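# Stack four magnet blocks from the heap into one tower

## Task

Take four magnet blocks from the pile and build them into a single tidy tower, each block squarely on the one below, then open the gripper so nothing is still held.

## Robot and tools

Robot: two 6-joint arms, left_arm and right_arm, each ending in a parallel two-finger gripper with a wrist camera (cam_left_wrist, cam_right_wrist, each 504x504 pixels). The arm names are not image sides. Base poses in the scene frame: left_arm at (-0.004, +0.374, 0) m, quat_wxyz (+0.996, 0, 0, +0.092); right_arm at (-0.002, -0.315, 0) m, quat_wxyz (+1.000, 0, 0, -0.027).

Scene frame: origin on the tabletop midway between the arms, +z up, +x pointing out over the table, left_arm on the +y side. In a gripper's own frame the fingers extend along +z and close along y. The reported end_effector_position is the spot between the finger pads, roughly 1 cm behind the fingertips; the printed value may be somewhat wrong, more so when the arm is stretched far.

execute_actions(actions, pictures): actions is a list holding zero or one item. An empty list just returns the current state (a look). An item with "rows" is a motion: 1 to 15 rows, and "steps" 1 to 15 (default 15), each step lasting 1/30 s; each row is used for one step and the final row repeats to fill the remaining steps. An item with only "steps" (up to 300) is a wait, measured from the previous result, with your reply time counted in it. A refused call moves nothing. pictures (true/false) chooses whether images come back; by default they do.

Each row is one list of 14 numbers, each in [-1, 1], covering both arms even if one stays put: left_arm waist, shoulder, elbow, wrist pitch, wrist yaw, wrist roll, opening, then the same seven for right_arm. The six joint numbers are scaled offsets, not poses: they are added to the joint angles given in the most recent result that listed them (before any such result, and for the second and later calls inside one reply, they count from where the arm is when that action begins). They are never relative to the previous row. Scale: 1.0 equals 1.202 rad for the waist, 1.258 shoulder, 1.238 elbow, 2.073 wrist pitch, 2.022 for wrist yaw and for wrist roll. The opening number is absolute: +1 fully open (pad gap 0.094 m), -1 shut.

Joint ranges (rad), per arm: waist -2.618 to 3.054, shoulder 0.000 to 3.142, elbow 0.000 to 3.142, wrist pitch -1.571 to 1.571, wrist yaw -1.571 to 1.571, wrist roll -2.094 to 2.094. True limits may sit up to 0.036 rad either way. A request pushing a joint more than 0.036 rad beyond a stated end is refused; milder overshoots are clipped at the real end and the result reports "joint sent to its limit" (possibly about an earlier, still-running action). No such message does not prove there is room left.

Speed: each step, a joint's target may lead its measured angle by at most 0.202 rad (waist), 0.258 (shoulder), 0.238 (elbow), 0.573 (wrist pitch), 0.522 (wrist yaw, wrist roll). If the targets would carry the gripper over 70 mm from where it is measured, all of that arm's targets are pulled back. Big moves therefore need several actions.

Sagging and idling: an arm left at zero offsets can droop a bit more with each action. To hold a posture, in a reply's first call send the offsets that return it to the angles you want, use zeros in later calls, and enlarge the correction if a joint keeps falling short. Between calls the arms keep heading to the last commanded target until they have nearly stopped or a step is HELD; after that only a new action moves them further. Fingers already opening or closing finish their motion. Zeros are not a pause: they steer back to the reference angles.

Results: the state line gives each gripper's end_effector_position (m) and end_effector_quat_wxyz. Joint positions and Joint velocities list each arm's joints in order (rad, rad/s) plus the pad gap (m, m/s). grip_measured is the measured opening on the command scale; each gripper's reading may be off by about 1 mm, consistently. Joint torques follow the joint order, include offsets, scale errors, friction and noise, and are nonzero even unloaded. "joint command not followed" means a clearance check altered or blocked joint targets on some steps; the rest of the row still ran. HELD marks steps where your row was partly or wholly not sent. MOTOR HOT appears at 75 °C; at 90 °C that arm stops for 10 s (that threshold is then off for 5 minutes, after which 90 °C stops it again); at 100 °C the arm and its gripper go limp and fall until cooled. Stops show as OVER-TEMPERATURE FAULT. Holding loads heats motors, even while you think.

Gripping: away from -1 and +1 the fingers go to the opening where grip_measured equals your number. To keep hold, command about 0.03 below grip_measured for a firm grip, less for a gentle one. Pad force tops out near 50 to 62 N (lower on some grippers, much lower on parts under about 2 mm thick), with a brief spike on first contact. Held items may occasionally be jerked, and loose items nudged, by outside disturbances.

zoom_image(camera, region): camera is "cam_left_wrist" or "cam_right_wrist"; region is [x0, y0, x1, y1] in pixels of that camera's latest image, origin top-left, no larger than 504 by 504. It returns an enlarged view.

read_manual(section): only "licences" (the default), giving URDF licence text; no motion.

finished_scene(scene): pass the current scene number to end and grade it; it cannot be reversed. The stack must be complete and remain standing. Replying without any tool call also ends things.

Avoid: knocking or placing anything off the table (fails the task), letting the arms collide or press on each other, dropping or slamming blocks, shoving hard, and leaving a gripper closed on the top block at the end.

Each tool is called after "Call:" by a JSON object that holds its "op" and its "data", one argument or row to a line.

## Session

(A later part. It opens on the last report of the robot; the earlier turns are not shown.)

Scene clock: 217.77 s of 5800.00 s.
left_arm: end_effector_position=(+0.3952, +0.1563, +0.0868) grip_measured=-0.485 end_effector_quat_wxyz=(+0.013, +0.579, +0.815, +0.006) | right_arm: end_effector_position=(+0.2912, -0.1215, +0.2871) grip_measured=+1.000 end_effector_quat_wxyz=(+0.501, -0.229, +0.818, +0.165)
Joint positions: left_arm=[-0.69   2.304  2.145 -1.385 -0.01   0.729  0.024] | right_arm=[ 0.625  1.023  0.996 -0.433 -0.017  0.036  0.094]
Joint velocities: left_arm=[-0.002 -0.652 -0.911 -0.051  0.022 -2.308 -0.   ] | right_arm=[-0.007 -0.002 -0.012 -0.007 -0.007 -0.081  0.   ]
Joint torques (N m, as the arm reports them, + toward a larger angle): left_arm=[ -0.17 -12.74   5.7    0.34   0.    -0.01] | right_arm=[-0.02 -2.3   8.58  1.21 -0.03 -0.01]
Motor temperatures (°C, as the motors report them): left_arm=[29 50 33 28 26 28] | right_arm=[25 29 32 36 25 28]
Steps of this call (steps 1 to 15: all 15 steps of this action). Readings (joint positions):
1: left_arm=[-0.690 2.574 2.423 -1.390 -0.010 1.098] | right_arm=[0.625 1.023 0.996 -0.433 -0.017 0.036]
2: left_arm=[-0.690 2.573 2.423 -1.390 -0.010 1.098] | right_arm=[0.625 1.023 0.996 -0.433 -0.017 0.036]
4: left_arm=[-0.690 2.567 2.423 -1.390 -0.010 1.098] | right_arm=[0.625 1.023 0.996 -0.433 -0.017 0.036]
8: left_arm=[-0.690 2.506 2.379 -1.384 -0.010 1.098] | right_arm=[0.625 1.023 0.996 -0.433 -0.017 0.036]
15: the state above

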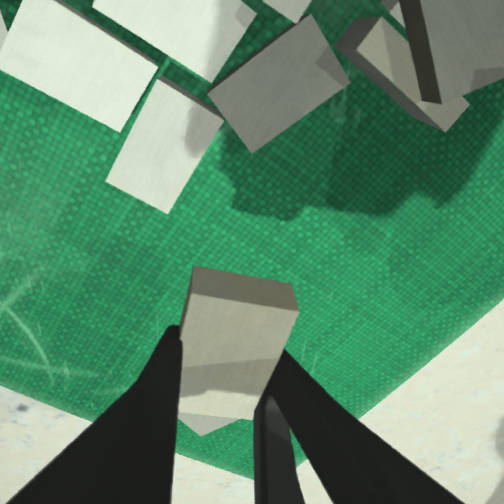

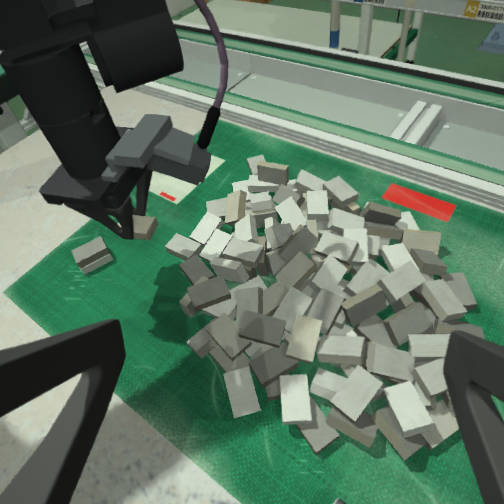

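Call:
{"op": "execute_actions", "data": {
  "actions": [
    {"rows":[[0.01,-0.06,-0.07,0.02,0,-0.19,-0.55,0,0,0,0,0,0,1],[0.02,-0.08,-0.1,0.03,0,-0.21,-0.55,0,0,0,0,0,0,1],[0.03,-0.1,-0.13,0.04,0,-0.24,-0.55,0,0,0,0,0,0,1],[0.04,-0.12,-0.16,0.05,0,-0.27,-0.55,0,0,0,0,0,0,1],[0.05,-0.14,-0.19,0.06,0,-0.3,-0.55,0,0,0,0,0,0,1],[0.06,-0.16,-0.22,0.07,0,-0.33,-0.55,0,0,0,0,0,0,1],[0.07,-0.18,-0.25,0.08,0,-0.363,-0.55,0,0,0,0,0,0,1],[0.078,-0.2,-0.28,0.09,0,-0.363,-0.55,0,0,0,0,0,0,1],[0.084,-0.215,-0.31,0.1,0,-0.363,-0.55,0,0,0,0,0,0,1],[0.088,-0.23,-0.34,0.11,0,-0.363,-0.55,0,0,0,0,0,0,1],[0.092,-0.243,-0.37,0.12,0,-0.363,-0.55,0,0,0,0,0,0,1],[0.094,-0.243,-0.395,0.13,0,-0.363,-0.55,0,0,0,0,0,0,1],[0.094,-0.243,-0.415,0.136,0,-0.363,-0.55,0,0,0,0,0,0,1],[0.094,-0.243,-0.43,0.136,0,-0.363,-0.55,0,0,0,0,0,0,1],[0.094,-0.243,-0.44,0.136,0,-0.363,-0.55,0,0,0,0,0,0,1]]}
  ],
  "pictures": false
}}

Call:
{"op": "execute_actions", "data": {
  "actions": [
    {"steps":14}
  ]
}}

Scene clock: 224.03 s of 5800.00 s.
left_arm: end_effector_position=(+0.3610, +0.2276, +0.0819) grip_measured=-0.485 end_effector_quat_wxyz=(+0.024, +0.210, +0.977, +0.001) | right_arm: end_effector_position=(+0.2912, -0.1215, +0.2871) grip_measured=+1.000 end_effector_quat_wxyz=(+0.501, -0.229, +0.818, +0.165)
Joint positions: left_arm=[-0.573  2.004  1.653 -1.172 -0.01   0.034  0.024] | right_arm=[ 0.625  1.023  0.996 -0.433 -0.017  0.036  0.094]
Joint velocities: left_arm=[-0.002  0.012 -0.554  0.315 -0.066 -0.242  0.001] | right_arm=[-0.002 -0.007 -0.007 -0.037  0.007 -0.037  0.   ]
Joint torques (N m, as the arm reports them, + toward a larger angle): left_arm=[ -0.47 -10.64   5.42   0.61   0.03  -0.06] | right_arm=[-0.02 -2.29  8.55  1.2  -0.02 -0.02]
Motor temperatures (°C, as the motors report them): left_arm=[29 50 32 28 26 28] | right_arm=[25 29 32 37 25 28]
Steps of this call (steps 1 to 45: the robot went on to your last target; steps 46 to 110: nothing new was sent; then 2.10 s passed at rest; steps 111 to 125: all 15 steps of this action). Readings (joint positions):
111: left_arm=[-0.690 2.270 2.084 -1.390 -0.010 0.390] | right_arm=[0.625 1.023 0.996 -0.433 -0.017 0.036]
112: left_arm=[-0.689 2.261 2.069 -1.376 -0.010 0.376] | right_arm=[0.625 1.023 0.996 -0.433 -0.017 0.036]
114: left_arm=[-0.683 2.227 2.012 -1.343 -0.010 0.323] | right_arm=[0.625 1.023 0.996 -0.433 -0.017 0.036]
118: left_arm=[-0.639 2.125 1.868 -1.283 -0.009 0.160] | right_arm=[0.625 1.023 0.996 -0.433 -0.017 0.036]
125: the state above

Scene clock: 224.50 s of 5800.00 s.
left_arm: end_effector_position=(+0.3595, +0.2282, +0.0679) grip_measured=-0.485 end_effector_quat_wxyz=(+0.021, +0.195, +0.981, +0.001) | right_arm: end_effector_position=(+0.2912, -0.1215, +0.2871) grip_measured=+1.000 end_effector_quat_wxyz=(+0.501, -0.229, +0.818, +0.165)
Joint positions: left_arm=[-0.573  2.011  1.606 -1.125 -0.01   0.004  0.024] | right_arm=[ 0.625  1.023  0.996 -0.433 -0.017  0.036  0.094]
Joint velocities: left_arm=[ 0.002 -0.002  0.017 -0.066  0.007 -0.022  0.   ] | right_arm=[ 0.002 -0.007 -0.012 -0.037 -0.007 -0.051  0.   ]
Joint torques (N m, as the arm reports them, + toward a larger angle): left_arm=[ -0.18 -11.24   6.4    0.52  -0.01  -0.09] | right_arm=[-0.01 -2.3   8.56  1.21 -0.03 -0.02]
Motor temperatures (°C, as the motors report them): left_arm=[29 50 32 28 26 28] | right_arm=[25 29 32 37 25 28]
Steps of this call (steps 1 to 14: the robot went on to your last target). Readings (joint positions):
1: left_arm=[-0.573 2.005 1.635 -1.163 -0.010 0.027] | right_arm=[0.625 1.023 0.996 -0.433 -0.017 0.036]
2: left_arm=[-0.573 2.007 1.621 -1.157 -0.010 0.022] | right_arm=[0.625 1.023 0.996 -0.433 -0.017 0.036]
4: left_arm=[-0.573 2.011 1.608 -1.151 -0.010 0.015] | right_arm=[0.625 1.023 0.996 -0.433 -0.017 0.036]
8: left_arm=[-0.573 2.011 1.606 -1.135 -0.010 0.007] | right_arm=[0.625 1.023 0.996 -0.433 -0.017 0.036]
14: the state above

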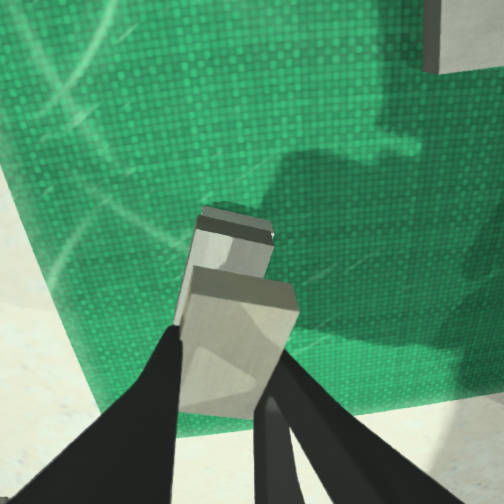

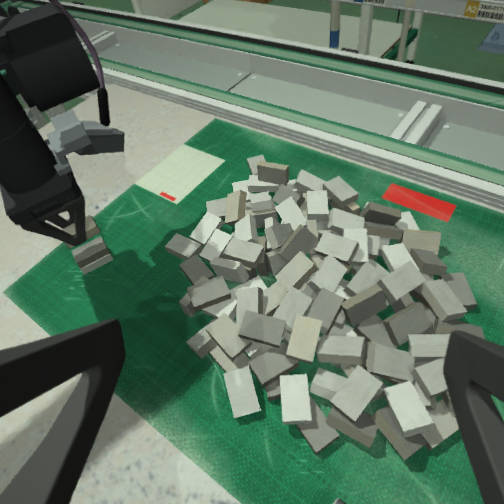

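Call:
{"op": "execute_actions", "data": {
  "actions": [
    {"rows":[[0,0.01,0,0.01,0,0,-0.55,0,0,0,0,0,0,1],[0,0.015,0,0.01,0,0,-0.55,0,0,0,0,0,0,1],[0,0.02,0,0.01,0,0,-0.55,0,0,0,0,0,0,1],[0,0.025,0,0.01,0,0,-0.55,0,0,0,0,0,0,1],[0,0.03,0,0.01,0,0,-0.55,0,0,0,0,0,0,1],[0,0.035,0,0.01,0,0,-0.55,0,0,0,0,0,0,1]]}
  ]
}}

Call:
{"op": "zoom_image", "data": {
  "camera": "cam_left_wrist",
  "region": [140,200,340,360]
}}

Call:
{"op": "zoom_image", "data": {
  "camera": "cam_right_wrist",
  "region": [50,205,140,280]
}}

Scene clock: 229.13 s of 5800.00 s.
left_arm: end_effector_position=(+0.3576, +0.2290, +0.0487) grip_measured=-0.485 end_effector_quat_wxyz=(-0.002, +0.195, +0.981, +0.006) | right_arm: end_effector_position=(+0.2912, -0.1215, +0.2871) grip_measured=+1.000 end_effector_quat_wxyz=(+0.501, -0.229, +0.818, +0.165)
Joint positions: left_arm=[-0.573  2.063  1.606 -1.12  -0.01   0.002  0.024] | right_arm=[ 0.625  1.023  0.996 -0.433 -0.017  0.036  0.094]
Joint velocities: left_arm=[-0.017 -0.007 -0.007 -0.081  0.066 -0.007 -0.001] | right_arm=[-0.012 -0.002 -0.002  0.022  0.037 -0.037  0.   ]
Joint torques (N m, as the arm reports them, + toward a larger angle): left_arm=[ -0.08 -11.1    6.92   0.43   0.01   0.  ] | right_arm=[-0.02 -2.29  8.57  1.21 -0.03 -0.01]
Motor temperatures (°C, as the motors report them): left_arm=[29 49 32 28 26 28] | right_arm=[25 29 32 37 25 28]
Steps of this call (steps 1 to 30: the robot went on to your last target; steps 31 to 90: nothing new was sent; then 1.13 s passed at rest; steps 91 to 105: all 15 steps of this action). Readings (joint positions):
91: left_arm=[-0.573 2.012 1.606 -1.122 -0.010 0.002] | right_arm=[0.625 1.023 0.996 -0.433 -0.017 0.036]
92: left_arm=[-0.573 2.014 1.606 -1.122 -0.010 0.002] | right_arm=[0.625 1.023 0.996 -0.433 -0.017 0.036]
94: left_arm=[-0.573 2.023 1.606 -1.121 -0.010 0.002] | right_arm=[0.625 1.023 0.996 -0.433 -0.017 0.036]
98: left_arm=[-0.573 2.052 1.606 -1.121 -0.010 0.002] | right_arm=[0.625 1.023 0.996 -0.433 -0.017 0.036]
105: the state above

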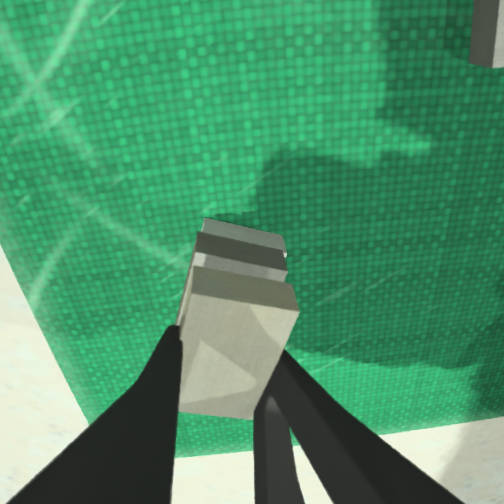

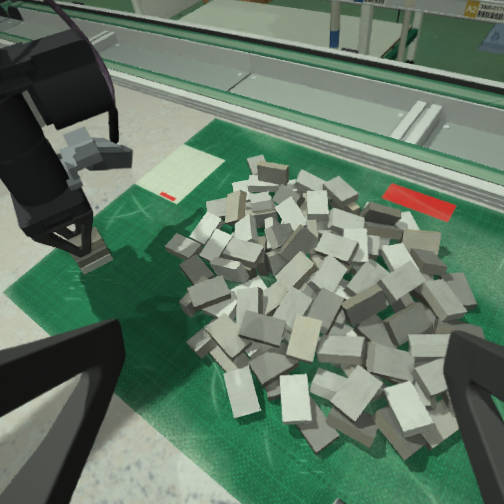

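Region (140, 200, 340, 360) of cam_left_wrist's 504x504 image, scaled by 2.520, with more detail than that image has; it fills the top 403 rows of this view, and the rest is white.

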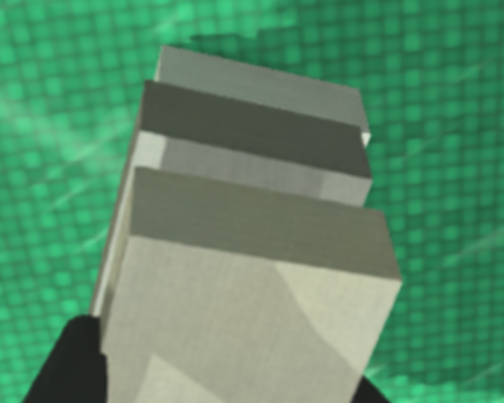

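Region (50, 205, 140, 280) of cam_right_wrist's 504x504 image, scaled by 5.600, with more detail than that image has.

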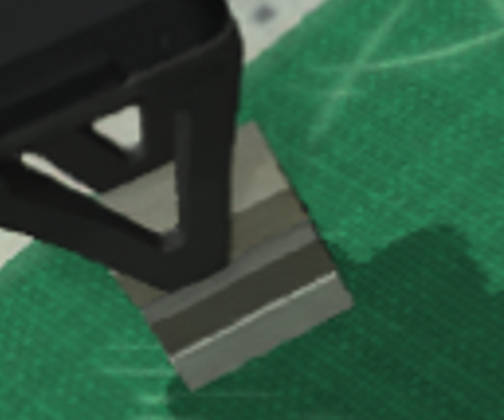

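Call:
{"op": "execute_actions", "data": {
  "actions": [
    {"rows":[[0,0.008,0,0.012,0,0,-0.55,0,0,0,0,0,0,1],[0,0.012,0,0.012,0,0,-0.55,0,0,0,0,0,0,1],[0,0.016,0,0.012,0,0,-0.55,0,0,0,0,0,0,1],[0,0.02,0,0.012,0,0,-0.55,0,0,0,0,0,0,1],[0,0.024,0,0.012,0,0,-0.55,0,0,0,0,0,0,1]],"steps":13}
  ]
}}

Call:
{"op": "zoom_image", "data": {
  "camera": "cam_left_wrist",
  "region": [140,200,340,360]
}}

Call:
{"op": "zoom_image", "data": {
  "camera": "cam_right_wrist",
  "region": [50,205,140,280]
}}

Scene clock: 232.53 s of 5800.00 s.
left_arm: end_effector_position=(+0.3576, +0.2288, +0.0409) grip_measured=-0.485 end_effector_quat_wxyz=(-0.009, +0.195, +0.981, +0.007) | right_arm: end_effector_position=(+0.2912, -0.1215, +0.2871) grip_measured=+1.000 end_effector_quat_wxyz=(+0.501, -0.229, +0.818, +0.165)
Joint positions: left_arm=[-0.573  2.084  1.606 -1.114 -0.009  0.002  0.024] | right_arm=[ 0.625  1.023  0.996 -0.433 -0.017  0.036  0.094]
Joint velocities: left_arm=[ 0.002  0.002  0.012 -0.022  0.022  0.095  0.   ] | right_arm=[-0.017 -0.007 -0.007  0.022  0.007 -0.007  0.   ]
Joint torques (N m, as the arm reports them, + toward a larger angle): left_arm=[-0.17 -9.95  6.78  0.41 -0.02  0.  ] | right_arm=[-0.01 -2.29  8.57  1.22 -0.02 -0.02]
Motor temperatures (°C, as the motors report them): left_arm=[29 48 32 28 26 28] | right_arm=[25 29 32 37 25 28]
Steps of this call (steps 1 to 15: the robot went on to your last target; steps 16 to 89: nothing new was sent; steps 90 to 102: all 13 steps of this action). Readings (joint positions):
90: left_arm=[-0.573 2.064 1.606 -1.120 -0.010 0.002] | right_arm=[0.625 1.023 0.996 -0.433 -0.017 0.036]
91: left_arm=[-0.573 2.065 1.606 -1.119 -0.010 0.002] | right_arm=[0.625 1.023 0.996 -0.433 -0.017 0.036]
93: left_arm=[-0.573 2.073 1.606 -1.116 -0.010 0.002] | right_arm=[0.625 1.023 0.996 -0.433 -0.017 0.036]
97: left_arm=[-0.573 2.084 1.606 -1.114 -0.009 0.002] | right_arm=[0.625 1.023 0.996 -0.433 -0.017 0.036]
102: the state above

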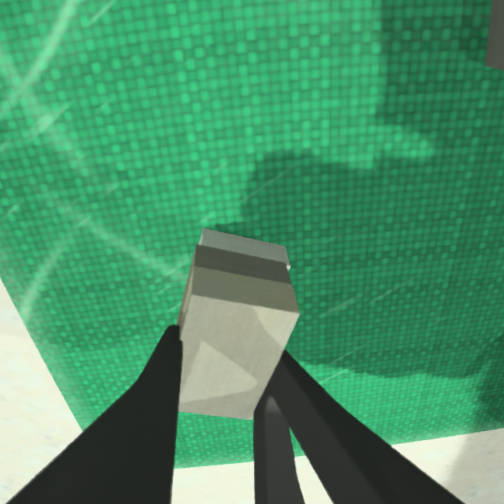

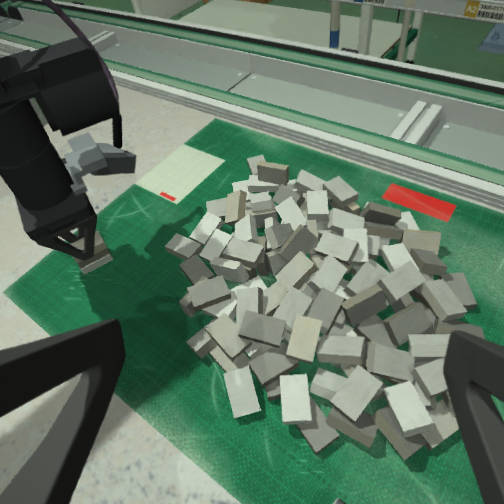

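Region (140, 200, 340, 360) of cam_left_wrist's 504x504 image, scaled by 2.520, with more detail than that image has; it fills the top 403 rows of this view, and the rest is white.

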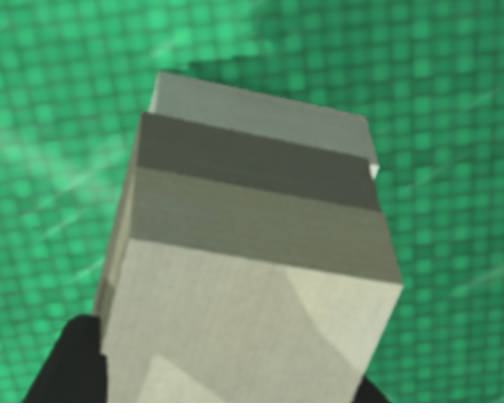

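Region (50, 205, 140, 280) of cam_right_wrist's 504x504 image, scaled by 5.600, with more detail than that image has.

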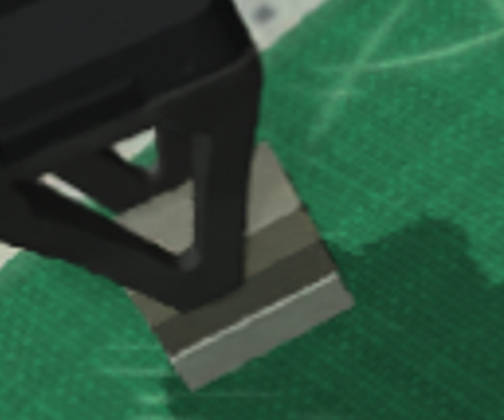

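Call:
{"op": "execute_actions", "data": {
  "actions": [
    {"rows":[[0,0,0,0,0,0,-0.48,0,0,0,0,0,0,1],[0,0,0,0,0,0,-0.44,0,0,0,0,0,0,1],[0,0,0,0,0,0,-0.38,0,0,0,0,0,0,1],[0,0,0,0,0,0,-0.3,0,0,0,0,0,0,1],[0,0,0,0,0,0,-0.2,0,0,0,0,0,0,1],[0,-0.02,0,0,0,0,-0.2,0,0,0,0,0,0,1],[0,-0.03,0,0,0,0,-0.2,0,0,0,0,0,0,1],[0,-0.045,0.02,-0.01,0,0,-0.2,0,0,0,0,0,0,1],[0,-0.06,0.04,-0.02,0,0,-0.2,0,0,0,0,0,0,1],[0,-0.06,0.06,-0.03,0,0,-0.2,0,0,0,0,0,0,1],[0,-0.06,0.08,-0.04,0,0,-0.2,0,0,0,0,0,0,1],[0,-0.06,0.1,-0.05,0,0,-0.2,0,0,0,0,0,0,1],[0,-0.06,0.12,-0.06,0,0,-0.2,0,0,0,0,0,0,1]]}
  ]
}}

Scene clock: 238.17 s of 5800.00 s.
left_arm: end_effector_position=(+0.3726, +0.2227, +0.0885) grip_measured=-0.202 end_effector_quat_wxyz=(+0.035, +0.194, +0.980, -0.002) | right_arm: end_effector_position=(+0.2912, -0.1215, +0.2871) grip_measured=+1.000 end_effector_quat_wxyz=(+0.501, -0.229, +0.818, +0.165)
Joint positions: left_arm=[-0.573  2.031  1.716 -1.187 -0.009  0.002  0.038] | right_arm=[ 0.625  1.023  0.996 -0.433 -0.017  0.036  0.094]
Joint velocities: left_arm=[-0.012 -0.247  0.383 -0.154  0.007 -0.007 -0.   ] | right_arm=[-0.032  0.007  0.012 -0.007  0.022 -0.022  0.   ]
Joint torques (N m, as the arm reports them, + toward a larger angle): left_arm=[ -0.04 -10.97   8.47   0.01  -0.01  -0.03] | right_arm=[ 0.   -2.29  8.57  1.21 -0.02 -0.02]
Motor temperatures (°C, as the motors report them): left_arm=[29 47 32 28 26 28] | right_arm=[25 29 32 37 25 28]
Steps of this call (steps 1 to 15: the robot went on to your last target; steps 16 to 90: nothing new was sent; then 2.13 s passed at rest; steps 91 to 105: all 15 steps of this action). Readings (joint positions):
91: left_arm=[-0.573 2.084 1.606 -1.114 -0.009 0.002] | right_arm=[0.625 1.023 0.996 -0.433 -0.017 0.036]
92: left_arm=[-0.573 2.084 1.606 -1.114 -0.009 0.002] | right_arm=[0.625 1.023 0.996 -0.433 -0.017 0.036]
94: left_arm=[-0.573 2.084 1.606 -1.114 -0.009 0.002] | right_arm=[0.625 1.023 0.996 -0.433 -0.017 0.036]
98: left_arm=[-0.573 2.079 1.606 -1.115 -0.009 0.002] | right_arm=[0.625 1.023 0.996 -0.433 -0.017 0.036]
105: the state above

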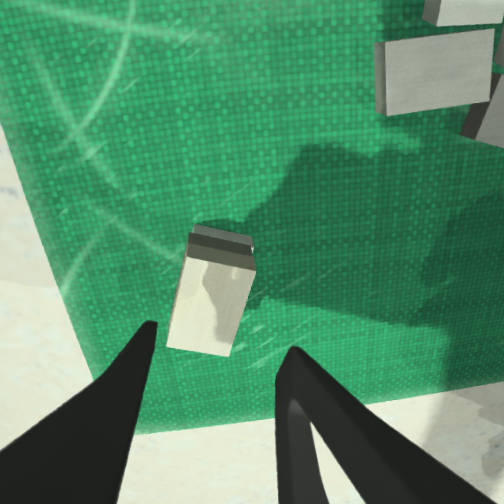

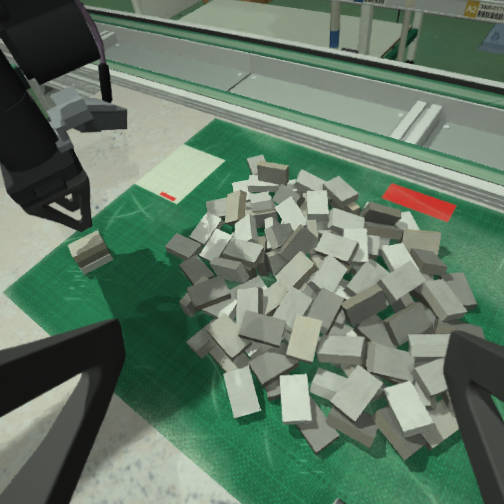

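Call:
{"op": "execute_actions", "data": {
  "actions": [
    {"rows":[[0,0,0.06,-0.03,0,0.04,-0.2,0,0,0,0,0,0,1],[-0.01,0.02,0.1,-0.035,0,0.08,-0.2,0,0,0,0,0,0,1],[-0.02,0.05,0.15,-0.04,0,0.12,-0.2,0,0,0,0,0,0,1],[-0.03,0.08,0.2,-0.05,0,0.16,-0.2,0,0,0,0,0,0,1],[-0.04,0.11,0.25,-0.06,0,0.2,-0.2,0,0,0,0,0,0,1],[-0.05,0.14,0.3,-0.07,0,0.25,-0.2,0,0,0,0,0,0,1],[-0.06,0.17,0.35,-0.08,0,0.3,-0.2,0,0,0,0,0,0,1],[-0.07,0.2,0.4,-0.09,0,0.35,-0.2,0,0,0,0,0,0,1],[-0.075,0.235,0.45,-0.1,0,0.4,-0.2,0,0,0,0,0,0,1],[-0.08,0.27,0.5,-0.108,0,0.45,-0.2,0,0,0,0,0,0,1],[-0.083,0.3,0.54,-0.108,0,0.5,-0.2,0,0,0,0,0,0,1],[-0.085,0.33,0.57,-0.108,0,0.54,-0.2,0,0,0,0,0,0,1],[-0.085,0.35,0.593,-0.108,0,0.54,-0.2,0,0,0,0,0,0,1],[-0.085,0.37,0.593,-0.108,0,0.54,-0.2,0,0,0,0,0,0,1],[-0.085,0.38,0.593,-0.108,0,0.54,-0.2,0,0,0,0,0,0,1]]}
  ],
  "pictures": false
}}

Call:
{"op": "execute_actions", "data": {
  "actions": [
    {"steps":14}
  ]
}}

Scene clock: 243.53 s of 5800.00 s.
left_arm: end_effector_position=(+0.4506, +0.1324, +0.0883) grip_measured=-0.201 end_effector_quat_wxyz=(+0.082, +0.641, +0.763, +0.022) | right_arm: end_effector_position=(+0.2912, -0.1215, +0.2871) grip_measured=+1.000 end_effector_quat_wxyz=(+0.501, -0.229, +0.818, +0.165)
Joint positions: left_arm=[-0.678  2.46   2.412 -1.353 -0.01   0.903  0.038] | right_arm=[ 0.625  1.023  0.996 -0.433 -0.017  0.036  0.094]
Joint velocities: left_arm=[-0.105  0.652  0.291 -0.11  -0.007  1.194  0.001] | right_arm=[ 0.012 -0.002  0.007  0.051  0.037 -0.007  0.   ]
Joint torques (N m, as the arm reports them, + toward a larger angle): left_arm=[  0.67 -12.99   9.12   0.12  -0.02   0.04] | right_arm=[-0.01 -2.31  8.58  1.2  -0.02 -0.02]
Motor temperatures (°C, as the motors report them): left_arm=[29 46 33 28 26 28] | right_arm=[25 29 32 37 25 28]
Steps of this call (steps 1 to 30: the robot went on to your last target; steps 31 to 90: nothing new was sent; then 1.87 s passed at rest; steps 91 to 105: all 15 steps of this action). Readings (joint positions):
91: left_arm=[-0.573 2.015 1.739 -1.230 -0.009 0.014] | right_arm=[0.625 1.023 0.996 -0.433 -0.017 0.036]
92: left_arm=[-0.573 2.024 1.757 -1.243 -0.009 0.040] | right_arm=[0.625 1.023 0.996 -0.433 -0.017 0.036]
94: left_arm=[-0.576 2.070 1.841 -1.272 -0.009 0.122] | right_arm=[0.625 1.023 0.996 -0.433 -0.017 0.036]
98: left_arm=[-0.609 2.214 2.089 -1.305 -0.010 0.382] | right_arm=[0.625 1.023 0.996 -0.433 -0.017 0.036]
105: the state above

Scene clock: 244.00 s of 5800.00 s.
left_arm: end_effector_position=(+0.4389, +0.1377, +0.0545) grip_measured=-0.201 end_effector_quat_wxyz=(+0.029, +0.709, +0.705, +0.014) | right_arm: end_effector_position=(+0.2912, -0.1215, +0.2871) grip_measured=+1.000 end_effector_quat_wxyz=(+0.501, -0.229, +0.818, +0.165)
Joint positions: left_arm=[-0.68   2.53   2.417 -1.395 -0.01   1.08   0.038] | right_arm=[ 0.625  1.023  0.996 -0.433 -0.017  0.036  0.094]
Joint velocities: left_arm=[ 0.017 -0.007  0.002 -0.095 -0.051  0.037 -0.001] | right_arm=[-0.012 -0.002  0.007  0.051  0.007 -0.051  0.   ]
Joint torques (N m, as the arm reports them, + toward a larger angle): left_arm=[  0.22 -15.52  10.24   0.24   0.01   0.04] | right_arm=[-0.01 -2.29  8.58  1.21 -0.03 -0.01]
Motor temperatures (°C, as the motors report them): left_arm=[29 47 33 28 26 28] | right_arm=[25 29 32 37 25 28]
Steps of this call (steps 1 to 14: the robot went on to your last target). Readings (joint positions):
1: left_arm=[-0.680 2.480 2.417 -1.356 -0.010 0.941] | right_arm=[0.625 1.023 0.996 -0.433 -0.017 0.036]
2: left_arm=[-0.680 2.497 2.417 -1.362 -0.010 0.971] | right_arm=[0.625 1.023 0.996 -0.433 -0.017 0.036]
4: left_arm=[-0.680 2.523 2.417 -1.377 -0.010 1.013] | right_arm=[0.625 1.023 0.996 -0.433 -0.017 0.036]
8: left_arm=[-0.680 2.534 2.417 -1.393 -0.010 1.058] | right_arm=[0.625 1.023 0.996 -0.433 -0.017 0.036]
14: the state above

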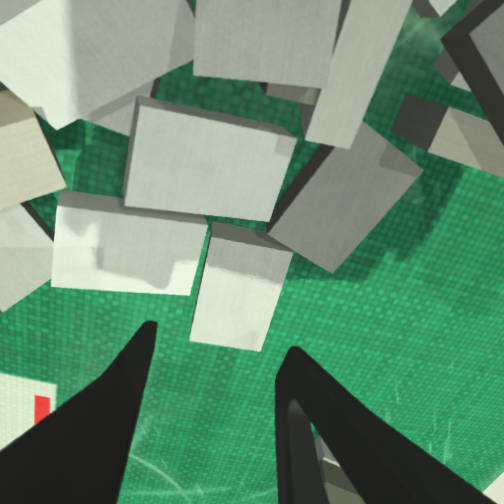

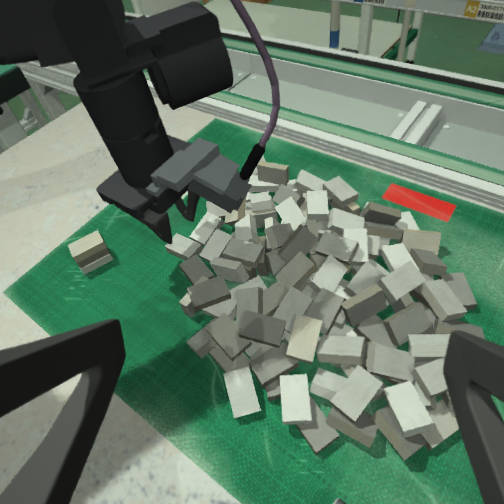

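Call:
{"op": "execute_actions", "data": {
  "actions": [
    {"rows":[[0.021,0,0,0,0,0.02,-0.25,0,0,0,0,0,0,1],[0.021,0,0,0,0,0.02,-0.25,0,0,0,0,0,0,1],[0.021,0.008,0,0,0,0.02,-0.25,0,0,0,0,0,0,1],[0.021,0.012,0,0,0,0.02,-0.25,0,0,0,0,0,0,1],[0.021,0.016,0,0,0,0.02,-0.25,0,0,0,0,0,0,1],[0.021,0.02,0,0,0,0.02,-0.25,0,0,0,0,0,0,1],[0.021,0.024,0,0,0,0.02,-0.25,0,0,0,0,0,0,1],[0.021,0.028,0,0,0,0.02,-0.25,0,0,0,0,0,0,1]]}
  ]
}}

Scene clock: 248.07 s of 5800.00 s.
left_arm: end_effector_position=(+0.4396, +0.1462, +0.0349) grip_measured=-0.248 end_effector_quat_wxyz=(+0.009, +0.715, +0.699, +0.008) | right_arm: end_effector_position=(+0.2912, -0.1215, +0.2871) grip_measured=+1.000 end_effector_quat_wxyz=(+0.501, -0.229, +0.818, +0.165)
Joint positions: left_arm=[-0.664  2.57   2.417 -1.396 -0.01   1.113  0.035] | right_arm=[ 0.625  1.023  0.996 -0.433 -0.017  0.036  0.094]
Joint velocities: left_arm=[ 0.002 -0.012  0.002 -0.066  0.066 -0.007  0.001] | right_arm=[-0.002  0.002 -0.012 -0.007  0.022 -0.007  0.   ]
Joint torques (N m, as the arm reports them, + toward a larger angle): left_arm=[  0.66 -14.48   6.96   0.31  -0.01   0.05] | right_arm=[-0.02 -2.33  8.58  1.21 -0.02 -0.02]
Motor temperatures (°C, as the motors report them): left_arm=[29 49 33 28 26 28] | right_arm=[25 29 33 37 25 28]
Steps of this call (steps 1 to 30: the robot went on to your last target; steps 31 to 90: nothing new was sent; then 0.57 s passed at rest; steps 91 to 105: all 15 steps of this action). Readings (joint positions):
91: left_arm=[-0.679 2.530 2.417 -1.396 -0.010 1.092] | right_arm=[0.625 1.023 0.996 -0.433 -0.017 0.036]
92: left_arm=[-0.678 2.530 2.417 -1.396 -0.010 1.097] | right_arm=[0.625 1.023 0.996 -0.433 -0.017 0.036]
94: left_arm=[-0.674 2.531 2.417 -1.396 -0.010 1.103] | right_arm=[0.625 1.023 0.996 -0.433 -0.017 0.036]
98: left_arm=[-0.666 2.544 2.417 -1.396 -0.010 1.109] | right_arm=[0.625 1.023 0.996 -0.433 -0.017 0.036]
105: the state above

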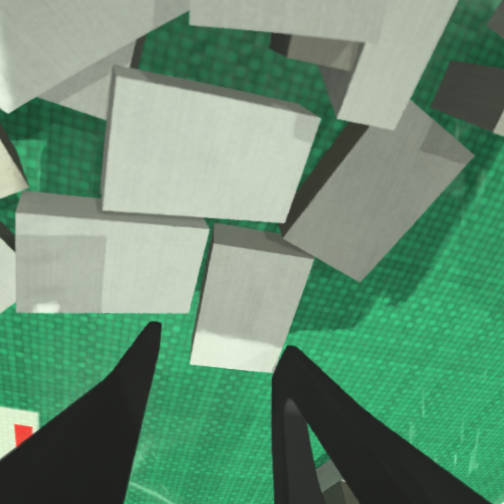

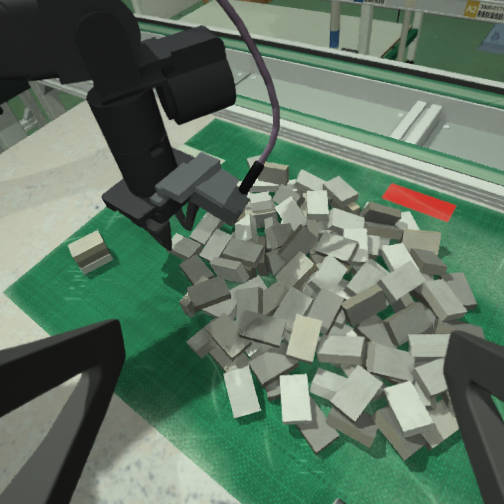

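Call:
{"op": "execute_actions", "data": {
  "actions": [
    {"rows":[[-0.018,0,0,-0.012,0,0,-0.2,0,0,0,0,0,0,1]],"steps":10}
  ]
}}

Scene clock: 250.43 s of 5800.00 s.
left_arm: end_effector_position=(+0.4353, +0.1432, +0.0349) grip_measured=-0.202 end_effector_quat_wxyz=(+0.004, +0.719, +0.695, +0.007) | right_arm: end_effector_position=(+0.2912, -0.1215, +0.2871) grip_measured=+1.000 end_effector_quat_wxyz=(+0.501, -0.229, +0.818, +0.165)
Joint positions: left_arm=[-0.674  2.57   2.417 -1.406 -0.011  1.114  0.038] | right_arm=[ 0.625  1.023  0.996 -0.433 -0.017  0.036  0.094]
Joint velocities: left_arm=[-0.007 -0.002 -0.002 -0.037  0.037  0.037  0.001] | right_arm=[ 0.012 -0.002 -0.012 -0.081  0.051 -0.007  0.   ]
Joint torques (N m, as the arm reports them, + toward a larger angle): left_arm=[ -0.95 -14.06   6.93   0.16   0.     0.01] | right_arm=[ 0.   -2.31  8.55  1.21 -0.02 -0.01]
Motor temperatures (°C, as the motors report them): left_arm=[29 50 33 28 26 28] | right_arm=[25 29 33 37 25 28]
Steps of this call (steps 1 to 15: the robot went on to your last target; steps 16 to 61: nothing new was sent; steps 62 to 71: all 10 steps of this action). Readings (joint positions):
62: left_arm=[-0.665 2.570 2.417 -1.397 -0.010 1.114] | right_arm=[0.625 1.023 0.996 -0.433 -0.017 0.036]
63: left_arm=[-0.665 2.570 2.417 -1.399 -0.010 1.114] | right_arm=[0.625 1.023 0.996 -0.433 -0.017 0.036]
65: left_arm=[-0.668 2.570 2.417 -1.402 -0.010 1.114] | right_arm=[0.625 1.023 0.996 -0.433 -0.017 0.036]
69: left_arm=[-0.673 2.570 2.417 -1.405 -0.011 1.114] | right_arm=[0.625 1.023 0.996 -0.433 -0.017 0.036]
71: the state above

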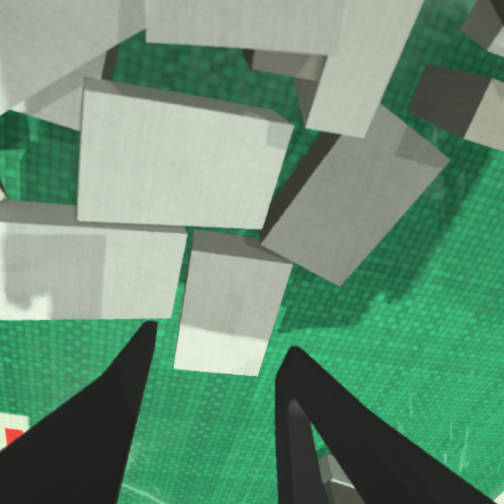

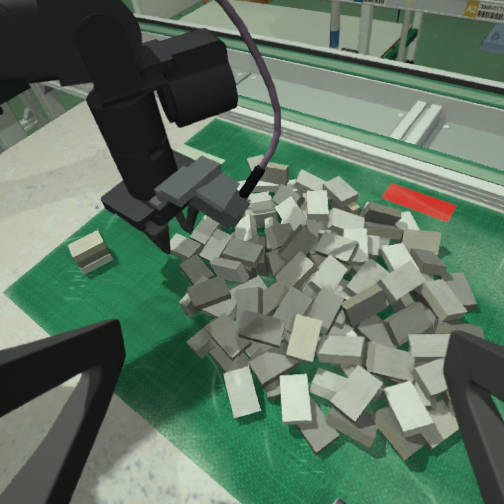

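Call:
{"op": "execute_actions", "data": {
  "actions": [
    {"rows":[[0,0.008,0,0,0,0,-0.2,0,0,0,0,0,0,1],[0,0.012,0,0,0,0,-0.2,0,0,0,0,0,0,1],[0,0.016,0,0,0,0,-0.2,0,0,0,0,0,0,1],[0,0.02,0,0,0,0,-0.2,0,0,0,0,0,0,1],[0,0.024,0,0,0,0,-0.2,0,0,0,0,0,0,1]],"steps":13}
  ]
}}

Scene clock: 252.33 s of 5800.00 s.
left_arm: end_effector_position=(+0.4333, +0.1450, +0.0222) grip_measured=-0.202 end_effector_quat_wxyz=(-0.010, +0.719, +0.695, +0.004) | right_arm: end_effector_position=(+0.2912, -0.1215, +0.2871) grip_measured=+1.000 end_effector_quat_wxyz=(+0.501, -0.229, +0.818, +0.165)
Joint positions: left_arm=[-0.674  2.597  2.417 -1.407 -0.014  1.114  0.038] | right_arm=[ 0.625  1.023  0.996 -0.433 -0.017  0.036  0.094]
Joint velocities: left_arm=[-0.007  0.007 -0.002 -0.037 -0.051 -0.022  0.001] | right_arm=[-0.012  0.002 -0.002 -0.007  0.051 -0.007  0.   ]
Joint torques (N m, as the arm reports them, + toward a larger angle): left_arm=[ -0.09 -13.89   6.87   0.27   0.02  -0.02] | right_arm=[ 0.01 -2.31  8.59  1.21 -0.02 -0.01]
Motor temperatures (°C, as the motors report them): left_arm=[29 50 33 28 26 28] | right_arm=[25 29 33 37 25 28]
Steps of this call (steps 1 to 15: the robot went on to your last target; steps 16 to 44: nothing new was sent; steps 45 to 57: all 13 steps of this action). Readings (joint positions):
45: left_arm=[-0.674 2.570 2.417 -1.407 -0.011 1.114] | right_arm=[0.625 1.023 0.996 -0.433 -0.017 0.036]
46: left_arm=[-0.674 2.571 2.417 -1.407 -0.011 1.114] | right_arm=[0.625 1.023 0.996 -0.433 -0.017 0.036]
48: left_arm=[-0.674 2.575 2.417 -1.407 -0.012 1.114] | right_arm=[0.625 1.023 0.996 -0.433 -0.017 0.036]
52: left_arm=[-0.674 2.593 2.417 -1.407 -0.013 1.114] | right_arm=[0.625 1.023 0.996 -0.433 -0.017 0.036]
57: the state above

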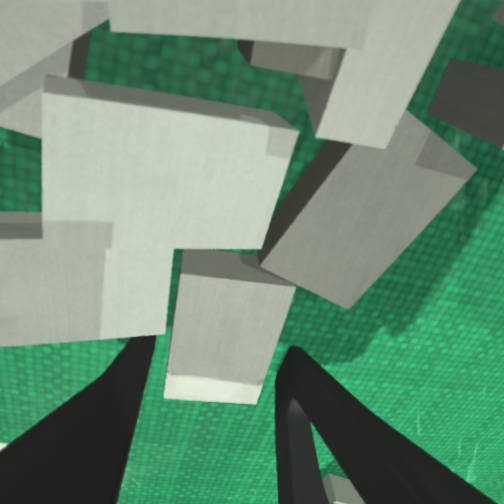

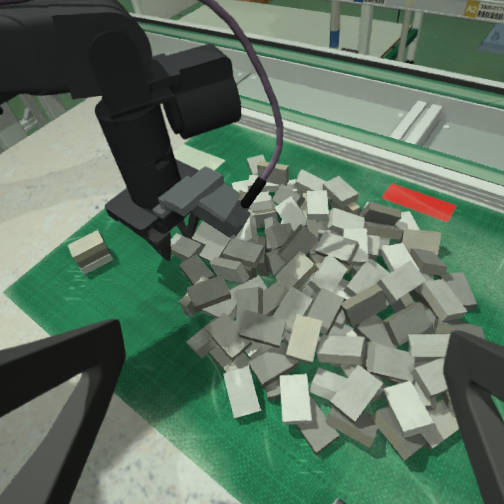

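Call:
{"op": "execute_actions", "data": {
  "actions": [
    {"rows":[[0,-0.015,0,0,0,0,-0.25,0,0,0,0,0,0,1],[0,-0.015,0,0,0,0,-0.32,0,0,0,0,0,0,1],[0,-0.015,0,0,0,0,-0.38,0,0,0,0,0,0,1],[0,-0.015,0,0,0,0,-0.43,0,0,0,0,0,0,1],[0,-0.015,0,0,0,0,-0.47,0,0,0,0,0,0,1],[0,-0.015,0,0,0,0,-0.51,0,0,0,0,0,0,1],[0,-0.015,0,0,0,0,-0.55,0,0,0,0,0,0,1]],"steps":10}
  ]
}}

Call:
{"op": "execute_actions", "data": {
  "actions": [
    {"rows":[[0,-0.02,0,0,0,0,-0.55,0,0,0,0,0,0,1],[0,-0.03,0,0,0,0,-0.55,0,0,0,0,0,0,1],[0,-0.04,0,0,0,0,-0.55,0,0,0,0,0,0,1],[0,-0.05,0,0,0,0,-0.55,0,0,0,0,0,0,1],[0,-0.065,0,0,0,0,-0.55,0,0,0,0,0,0,1],[0,-0.08,0,0,0,0,-0.55,0,0,0,0,0,0,1],[0,-0.1,-0.02,0,0,0,-0.55,0,0,0,0,0,0,1],[0,-0.125,-0.04,0,0,0,-0.55,0,0,0,0,0,0,1],[0,-0.15,-0.07,0,0,-0.05,-0.55,0,0,0,0,0,0,1],[0,-0.175,-0.1,0,0,-0.1,-0.55,0,0,0,0,0,0,1],[0,-0.2,-0.13,0,0,-0.15,-0.55,0,0,0,0,0,0,1],[0,-0.225,-0.16,0,0,-0.2,-0.55,0,0,0,0,0,0,1],[0,-0.25,-0.19,0,0,-0.25,-0.55,0,0,0,0,0,0,1],[0,-0.27,-0.22,0,0,-0.3,-0.55,0,0,0,0,0,0,1],[0,-0.28,-0.25,0,0,-0.35,-0.55,0,0,0,0,0,0,1]]}
  ]
}}

Scene clock: 259.30 s of 5800.00 s.
left_arm: end_effector_position=(+0.4335, +0.1452, +0.0222) grip_measured=-0.484 end_effector_quat_wxyz=(-0.010, +0.719, +0.695, +0.005) | right_arm: end_effector_position=(+0.2912, -0.1215, +0.2871) grip_measured=+1.000 end_effector_quat_wxyz=(+0.501, -0.229, +0.818, +0.165)
Joint positions: left_arm=[-0.674  2.597  2.417 -1.407 -0.016  1.114  0.024] | right_arm=[ 0.625  1.023  0.996 -0.433 -0.017  0.036  0.094]
Joint velocities: left_arm=[ 0.002 -0.007  0.002  0.051  0.022  0.051  0.001] | right_arm=[ 0.002 -0.007  0.007 -0.007 -0.022 -0.037  0.   ]
Joint torques (N m, as the arm reports them, + toward a larger angle): left_arm=[ -0.03 -15.57   6.95   0.21   0.    -0.01] | right_arm=[-0.01 -2.29  8.57  1.21 -0.01 -0.01]
Motor temperatures (°C, as the motors report them): left_arm=[29 51 33 28 26 28] | right_arm=[25 29 33 37 25 28]
Steps of this call (steps 1 to 15: the robot went on to your last target; steps 16 to 90: nothing new was sent; then 3.63 s passed at rest; steps 91 to 100: all 10 steps of this action). Readings (joint positions):
91: left_arm=[-0.674 2.597 2.417 -1.407 -0.014 1.114] | right_arm=[0.625 1.023 0.996 -0.433 -0.017 0.036]
92: left_arm=[-0.674 2.597 2.417 -1.407 -0.015 1.114] | right_arm=[0.625 1.023 0.996 -0.433 -0.017 0.036]
94: left_arm=[-0.674 2.597 2.417 -1.407 -0.015 1.114] | right_arm=[0.625 1.023 0.996 -0.433 -0.017 0.036]
98: left_arm=[-0.674 2.597 2.417 -1.407 -0.016 1.114] | right_arm=[0.625 1.023 0.996 -0.433 -0.017 0.036]
100: the state above

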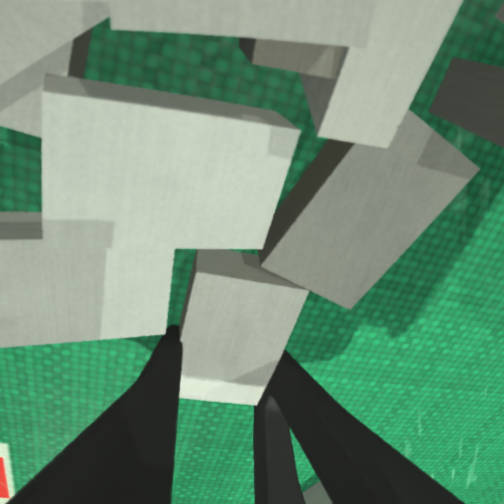

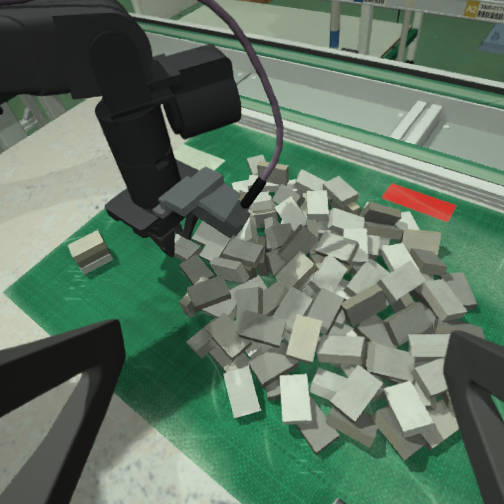

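Scene clock: 259.80 s of 5800.00 s.
left_arm: end_effector_position=(+0.4044, +0.1610, +0.1046) grip_measured=-0.485 end_effector_quat_wxyz=(+0.033, +0.578, +0.815, +0.013) | right_arm: end_effector_position=(+0.2912, -0.1215, +0.2871) grip_measured=+1.000 end_effector_quat_wxyz=(+0.501, -0.229, +0.818, +0.165)
Joint positions: left_arm=[-0.674  2.289  2.188 -1.401 -0.017  0.745  0.024] | right_arm=[ 0.625  1.023  0.996 -0.433 -0.017  0.036  0.094]
Joint velocities: left_arm=[ 0.022 -0.926 -0.916 -0.022 -0.066 -2.264 -0.001] | right_arm=[-0.002 -0.007 -0.007 -0.051  0.007 -0.022  0.   ]
Joint torques (N m, as the arm reports them, + toward a larger angle): left_arm=[ -0.01 -11.41   4.87   0.37   0.02   0.02] | right_arm=[-0.01 -2.29  8.58  1.22 -0.02 -0.01]
Motor temperatures (°C, as the motors report them): left_arm=[29 52 33 28 26 28] | right_arm=[25 29 33 37 25 28]
Steps of this call (steps 1 to 15: all 15 steps of this action). Readings (joint positions):
1: left_arm=[-0.674 2.597 2.417 -1.407 -0.016 1.114] | right_arm=[0.625 1.023 0.996 -0.433 -0.017 0.036]
2: left_arm=[-0.674 2.596 2.417 -1.407 -0.016 1.114] | right_arm=[0.625 1.023 0.996 -0.433 -0.017 0.036]
4: left_arm=[-0.674 2.590 2.417 -1.407 -0.016 1.114] | right_arm=[0.625 1.023 0.996 -0.433 -0.017 0.036]
8: left_arm=[-0.674 2.536 2.399 -1.404 -0.017 1.114] | right_arm=[0.625 1.023 0.996 -0.433 -0.017 0.036]
15: the state above

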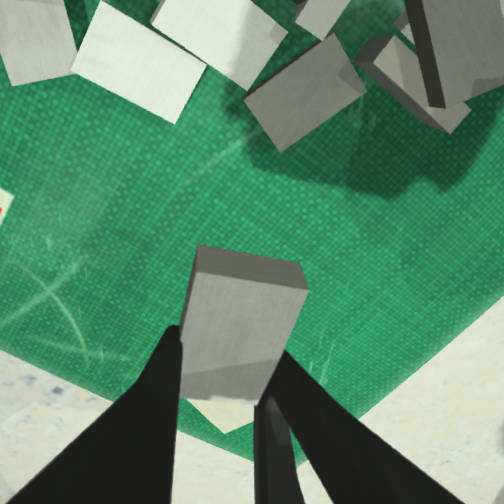

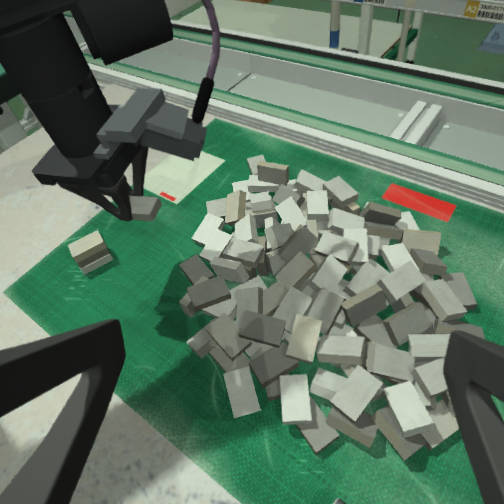

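Call:
{"op": "execute_actions", "data": {
  "actions": [
    {"rows":[[0.01,-0.06,-0.08,0.02,0,-0.19,-0.55,0,0,0,0,0,0,1],[0.02,-0.08,-0.11,0.03,0,-0.21,-0.55,0,0,0,0,0,0,1],[0.03,-0.1,-0.14,0.04,0,-0.24,-0.55,0,0,0,0,0,0,1],[0.04,-0.12,-0.17,0.05,0,-0.27,-0.55,0,0,0,0,0,0,1],[0.048,-0.14,-0.2,0.06,0,-0.3,-0.55,0,0,0,0,0,0,1],[0.055,-0.16,-0.235,0.07,0,-0.33,-0.55,0,0,0,0,0,0,1],[0.062,-0.18,-0.27,0.08,0,-0.371,-0.55,0,0,0,0,0,0,1],[0.068,-0.2,-0.305,0.09,0,-0.371,-0.55,0,0,0,0,0,0,1],[0.072,-0.215,-0.34,0.1,0,-0.371,-0.55,0,0,0,0,0,0,1],[0.076,-0.23,-0.37,0.11,0,-0.371,-0.55,0,0,0,0,0,0,1],[0.079,-0.246,-0.4,0.12,0,-0.371,-0.55,0,0,0,0,0,0,1],[0.079,-0.246,-0.425,0.128,0,-0.371,-0.55,0,0,0,0,0,0,1],[0.079,-0.246,-0.445,0.128,0,-0.371,-0.55,0,0,0,0,0,0,1],[0.079,-0.246,-0.46,0.128,0,-0.371,-0.55,0,0,0,0,0,0,1],[0.079,-0.246,-0.473,0.128,0,-0.371,-0.55,0,0,0,0,0,0,1]]}
  ],
  "pictures": false
}}

Call:
{"op": "execute_actions", "data": {
  "actions": [
    {"steps":14}
  ],
  "pictures": false
}}

Call:
{"op": "execute_actions", "data": {
  "actions": [
    {"rows":[[0,0.01,0,0.01,0,0,-0.55,0,0,0,0,0,0,1],[0,0.015,0,0.01,0,0,-0.55,0,0,0,0,0,0,1],[0,0.02,0,0.01,0,0,-0.55,0,0,0,0,0,0,1],[0,0.025,0,0.01,0,0,-0.55,0,0,0,0,0,0,1],[0,0.03,0,0.01,0,0,-0.55,0,0,0,0,0,0,1]],"steps":13}
  ]
}}

Call:
{"op": "zoom_image", "data": {
  "camera": "cam_left_wrist",
  "region": [140,170,340,340]
}}

Call:
{"op": "zoom_image", "data": {
  "camera": "cam_right_wrist",
  "region": [50,205,140,280]
}}

Scene clock: 268.50 s of 5800.00 s.
left_arm: end_effector_position=(+0.3562, +0.2289, +0.0885) grip_measured=-0.485 end_effector_quat_wxyz=(+0.021, +0.213, +0.977, +0.005) | right_arm: end_effector_position=(+0.2912, -0.1215, +0.2871) grip_measured=+1.000 end_effector_quat_wxyz=(+0.501, -0.229, +0.818, +0.165)
Joint positions: left_arm=[-0.578  1.988  1.656 -1.198 -0.017  0.036  0.024] | right_arm=[ 0.625  1.023  0.996 -0.433 -0.017  0.036  0.094]
Joint velocities: left_arm=[-0.017  0.002 -0.608  0.212 -0.095 -0.3   -0.001] | right_arm=[ 0.007  0.002 -0.012 -0.037 -0.037 -0.022  0.   ]
Joint torques (N m, as the arm reports them, + toward a larger angle): left_arm=[ -0.22 -10.64   5.33   0.58   0.02  -0.07] | right_arm=[-0.01 -2.3   8.57  1.21 -0.02 -0.01]
Motor temperatures (°C, as the motors report them): left_arm=[29 51 32 28 26 28] | right_arm=[25 29 33 37 25 28]
Steps of this call (steps 1 to 45: the robot went on to your last target; steps 46 to 110: nothing new was sent; then 4.53 s passed at rest; steps 111 to 125: all 15 steps of this action). Readings (joint positions):
111: left_arm=[-0.674 2.248 2.116 -1.407 -0.017 0.406] | right_arm=[0.625 1.023 0.996 -0.433 -0.017 0.036]
112: left_arm=[-0.673 2.241 2.101 -1.393 -0.017 0.392] | right_arm=[0.625 1.023 0.996 -0.433 -0.017 0.036]
114: left_arm=[-0.666 2.209 2.043 -1.360 -0.017 0.339] | right_arm=[0.625 1.023 0.996 -0.433 -0.017 0.036]
118: left_arm=[-0.627 2.109 1.889 -1.297 -0.016 0.170] | right_arm=[0.625 1.023 0.996 -0.433 -0.017 0.036]
125: the state above

Scene clock: 268.97 s of 5800.00 s.
left_arm: end_effector_position=(+0.3531, +0.2302, +0.0748) grip_measured=-0.485 end_effector_quat_wxyz=(+0.016, +0.197, +0.980, +0.005) | right_arm: end_effector_position=(+0.2912, -0.1215, +0.2871) grip_measured=+1.000 end_effector_quat_wxyz=(+0.501, -0.229, +0.818, +0.165)
Joint positions: left_arm=[-0.578  1.993  1.608 -1.157 -0.017  0.003  0.024] | right_arm=[ 0.625  1.023  0.996 -0.433 -0.017  0.036  0.094]
Joint velocities: left_arm=[-0.022 -0.002 -0.007  0.051  0.007  0.022 -0.   ] | right_arm=[-0.002  0.002 -0.012  0.007 -0.037 -0.095  0.   ]
Joint torques (N m, as the arm reports them, + toward a larger angle): left_arm=[ -0.14 -11.05   6.56   0.52  -0.03  -0.05] | right_arm=[-0.02 -2.31  8.58  1.21 -0.02 -0.02]
Motor temperatures (°C, as the motors report them): left_arm=[29 51 32 28 26 28] | right_arm=[25 29 33 37 25 28]
Steps of this call (steps 1 to 14: the robot went on to your last target). Readings (joint positions):
1: left_arm=[-0.578 1.988 1.638 -1.191 -0.017 0.029] | right_arm=[0.625 1.023 0.996 -0.433 -0.017 0.036]
2: left_arm=[-0.578 1.990 1.624 -1.186 -0.017 0.023] | right_arm=[0.625 1.023 0.996 -0.433 -0.017 0.036]
4: left_arm=[-0.578 1.993 1.610 -1.182 -0.017 0.015] | right_arm=[0.625 1.023 0.996 -0.433 -0.017 0.036]
8: left_arm=[-0.578 1.993 1.608 -1.167 -0.017 0.007] | right_arm=[0.625 1.023 0.996 -0.433 -0.017 0.036]
14: the state above

Scene clock: 269.40 s of 5800.00 s.
left_arm: end_effector_position=(+0.3515, +0.2308, +0.0586) grip_measured=-0.485 end_effector_quat_wxyz=(-0.005, +0.197, +0.980, +0.009) | right_arm: end_effector_position=(+0.2912, -0.1215, +0.2871) grip_measured=+1.000 end_effector_quat_wxyz=(+0.501, -0.229, +0.818, +0.165)
Joint positions: left_arm=[-0.578  2.038  1.608 -1.155 -0.017  0.003  0.024] | right_arm=[ 0.625  1.023  0.996 -0.433 -0.017  0.036  0.094]
Joint velocities: left_arm=[ 0.012  0.007 -0.007 -0.022  0.007 -0.066 -0.   ] | right_arm=[ 0.007  0.002 -0.022  0.037  0.007 -0.022  0.   ]
Joint torques (N m, as the arm reports them, + toward a larger angle): left_arm=[  0.01 -10.82   6.88   0.38  -0.02   0.01] | right_arm=[-0.01 -2.3   8.55  1.2  -0.02 -0.02]
Motor temperatures (°C, as the motors report them): left_arm=[29 51 32 28 26 28] | right_arm=[25 29 33 37 25 28]
Steps of this call (steps 1 to 13: all 13 steps of this action). Readings (joint positions):
1: left_arm=[-0.578 1.994 1.608 -1.157 -0.017 0.003] | right_arm=[0.625 1.023 0.996 -0.433 -0.017 0.036]
2: left_arm=[-0.578 1.996 1.608 -1.156 -0.017 0.003] | right_arm=[0.625 1.023 0.996 -0.433 -0.017 0.036]
4: left_arm=[-0.578 2.005 1.608 -1.156 -0.017 0.003] | right_arm=[0.625 1.023 0.996 -0.433 -0.017 0.036]
8: left_arm=[-0.578 2.031 1.608 -1.155 -0.017 0.003] | right_arm=[0.625 1.023 0.996 -0.433 -0.017 0.036]
13: the state above

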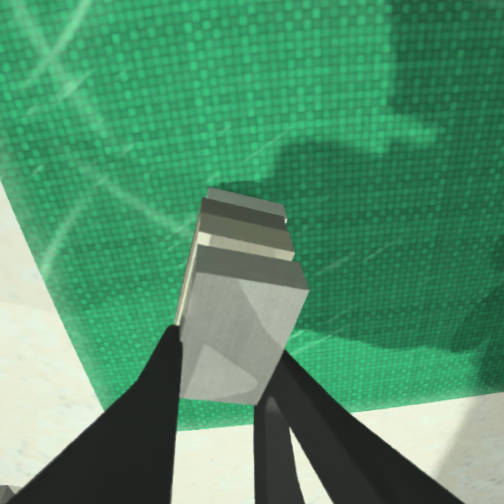

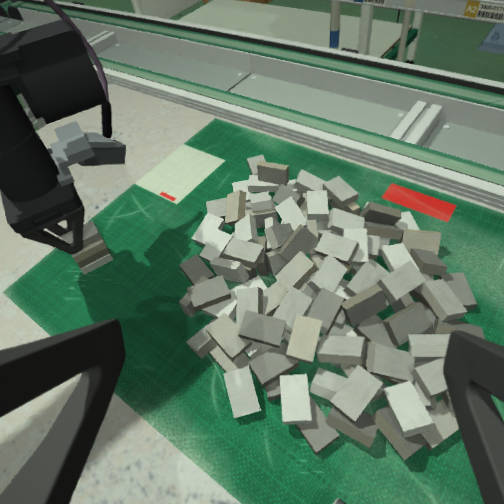

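Region (140, 170, 340, 340) of cam_left_wrist's 504x504 image, scaled by 2.520, with more detail than that image has; it fills the top 428 rows of this view, and the rest is white.

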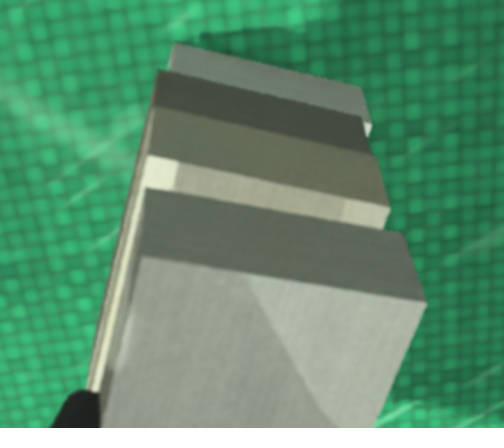

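Region (50, 205, 140, 280) of cam_right_wrist's 504x504 image, scaled by 5.600, with more detail than that image has.

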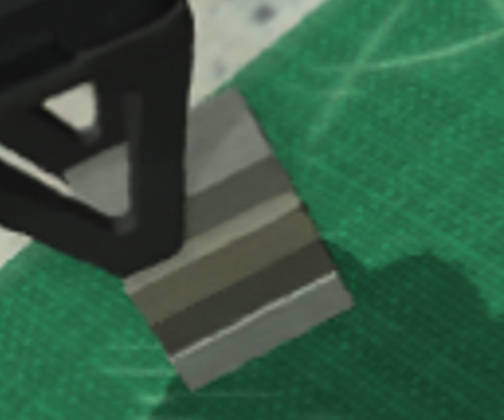

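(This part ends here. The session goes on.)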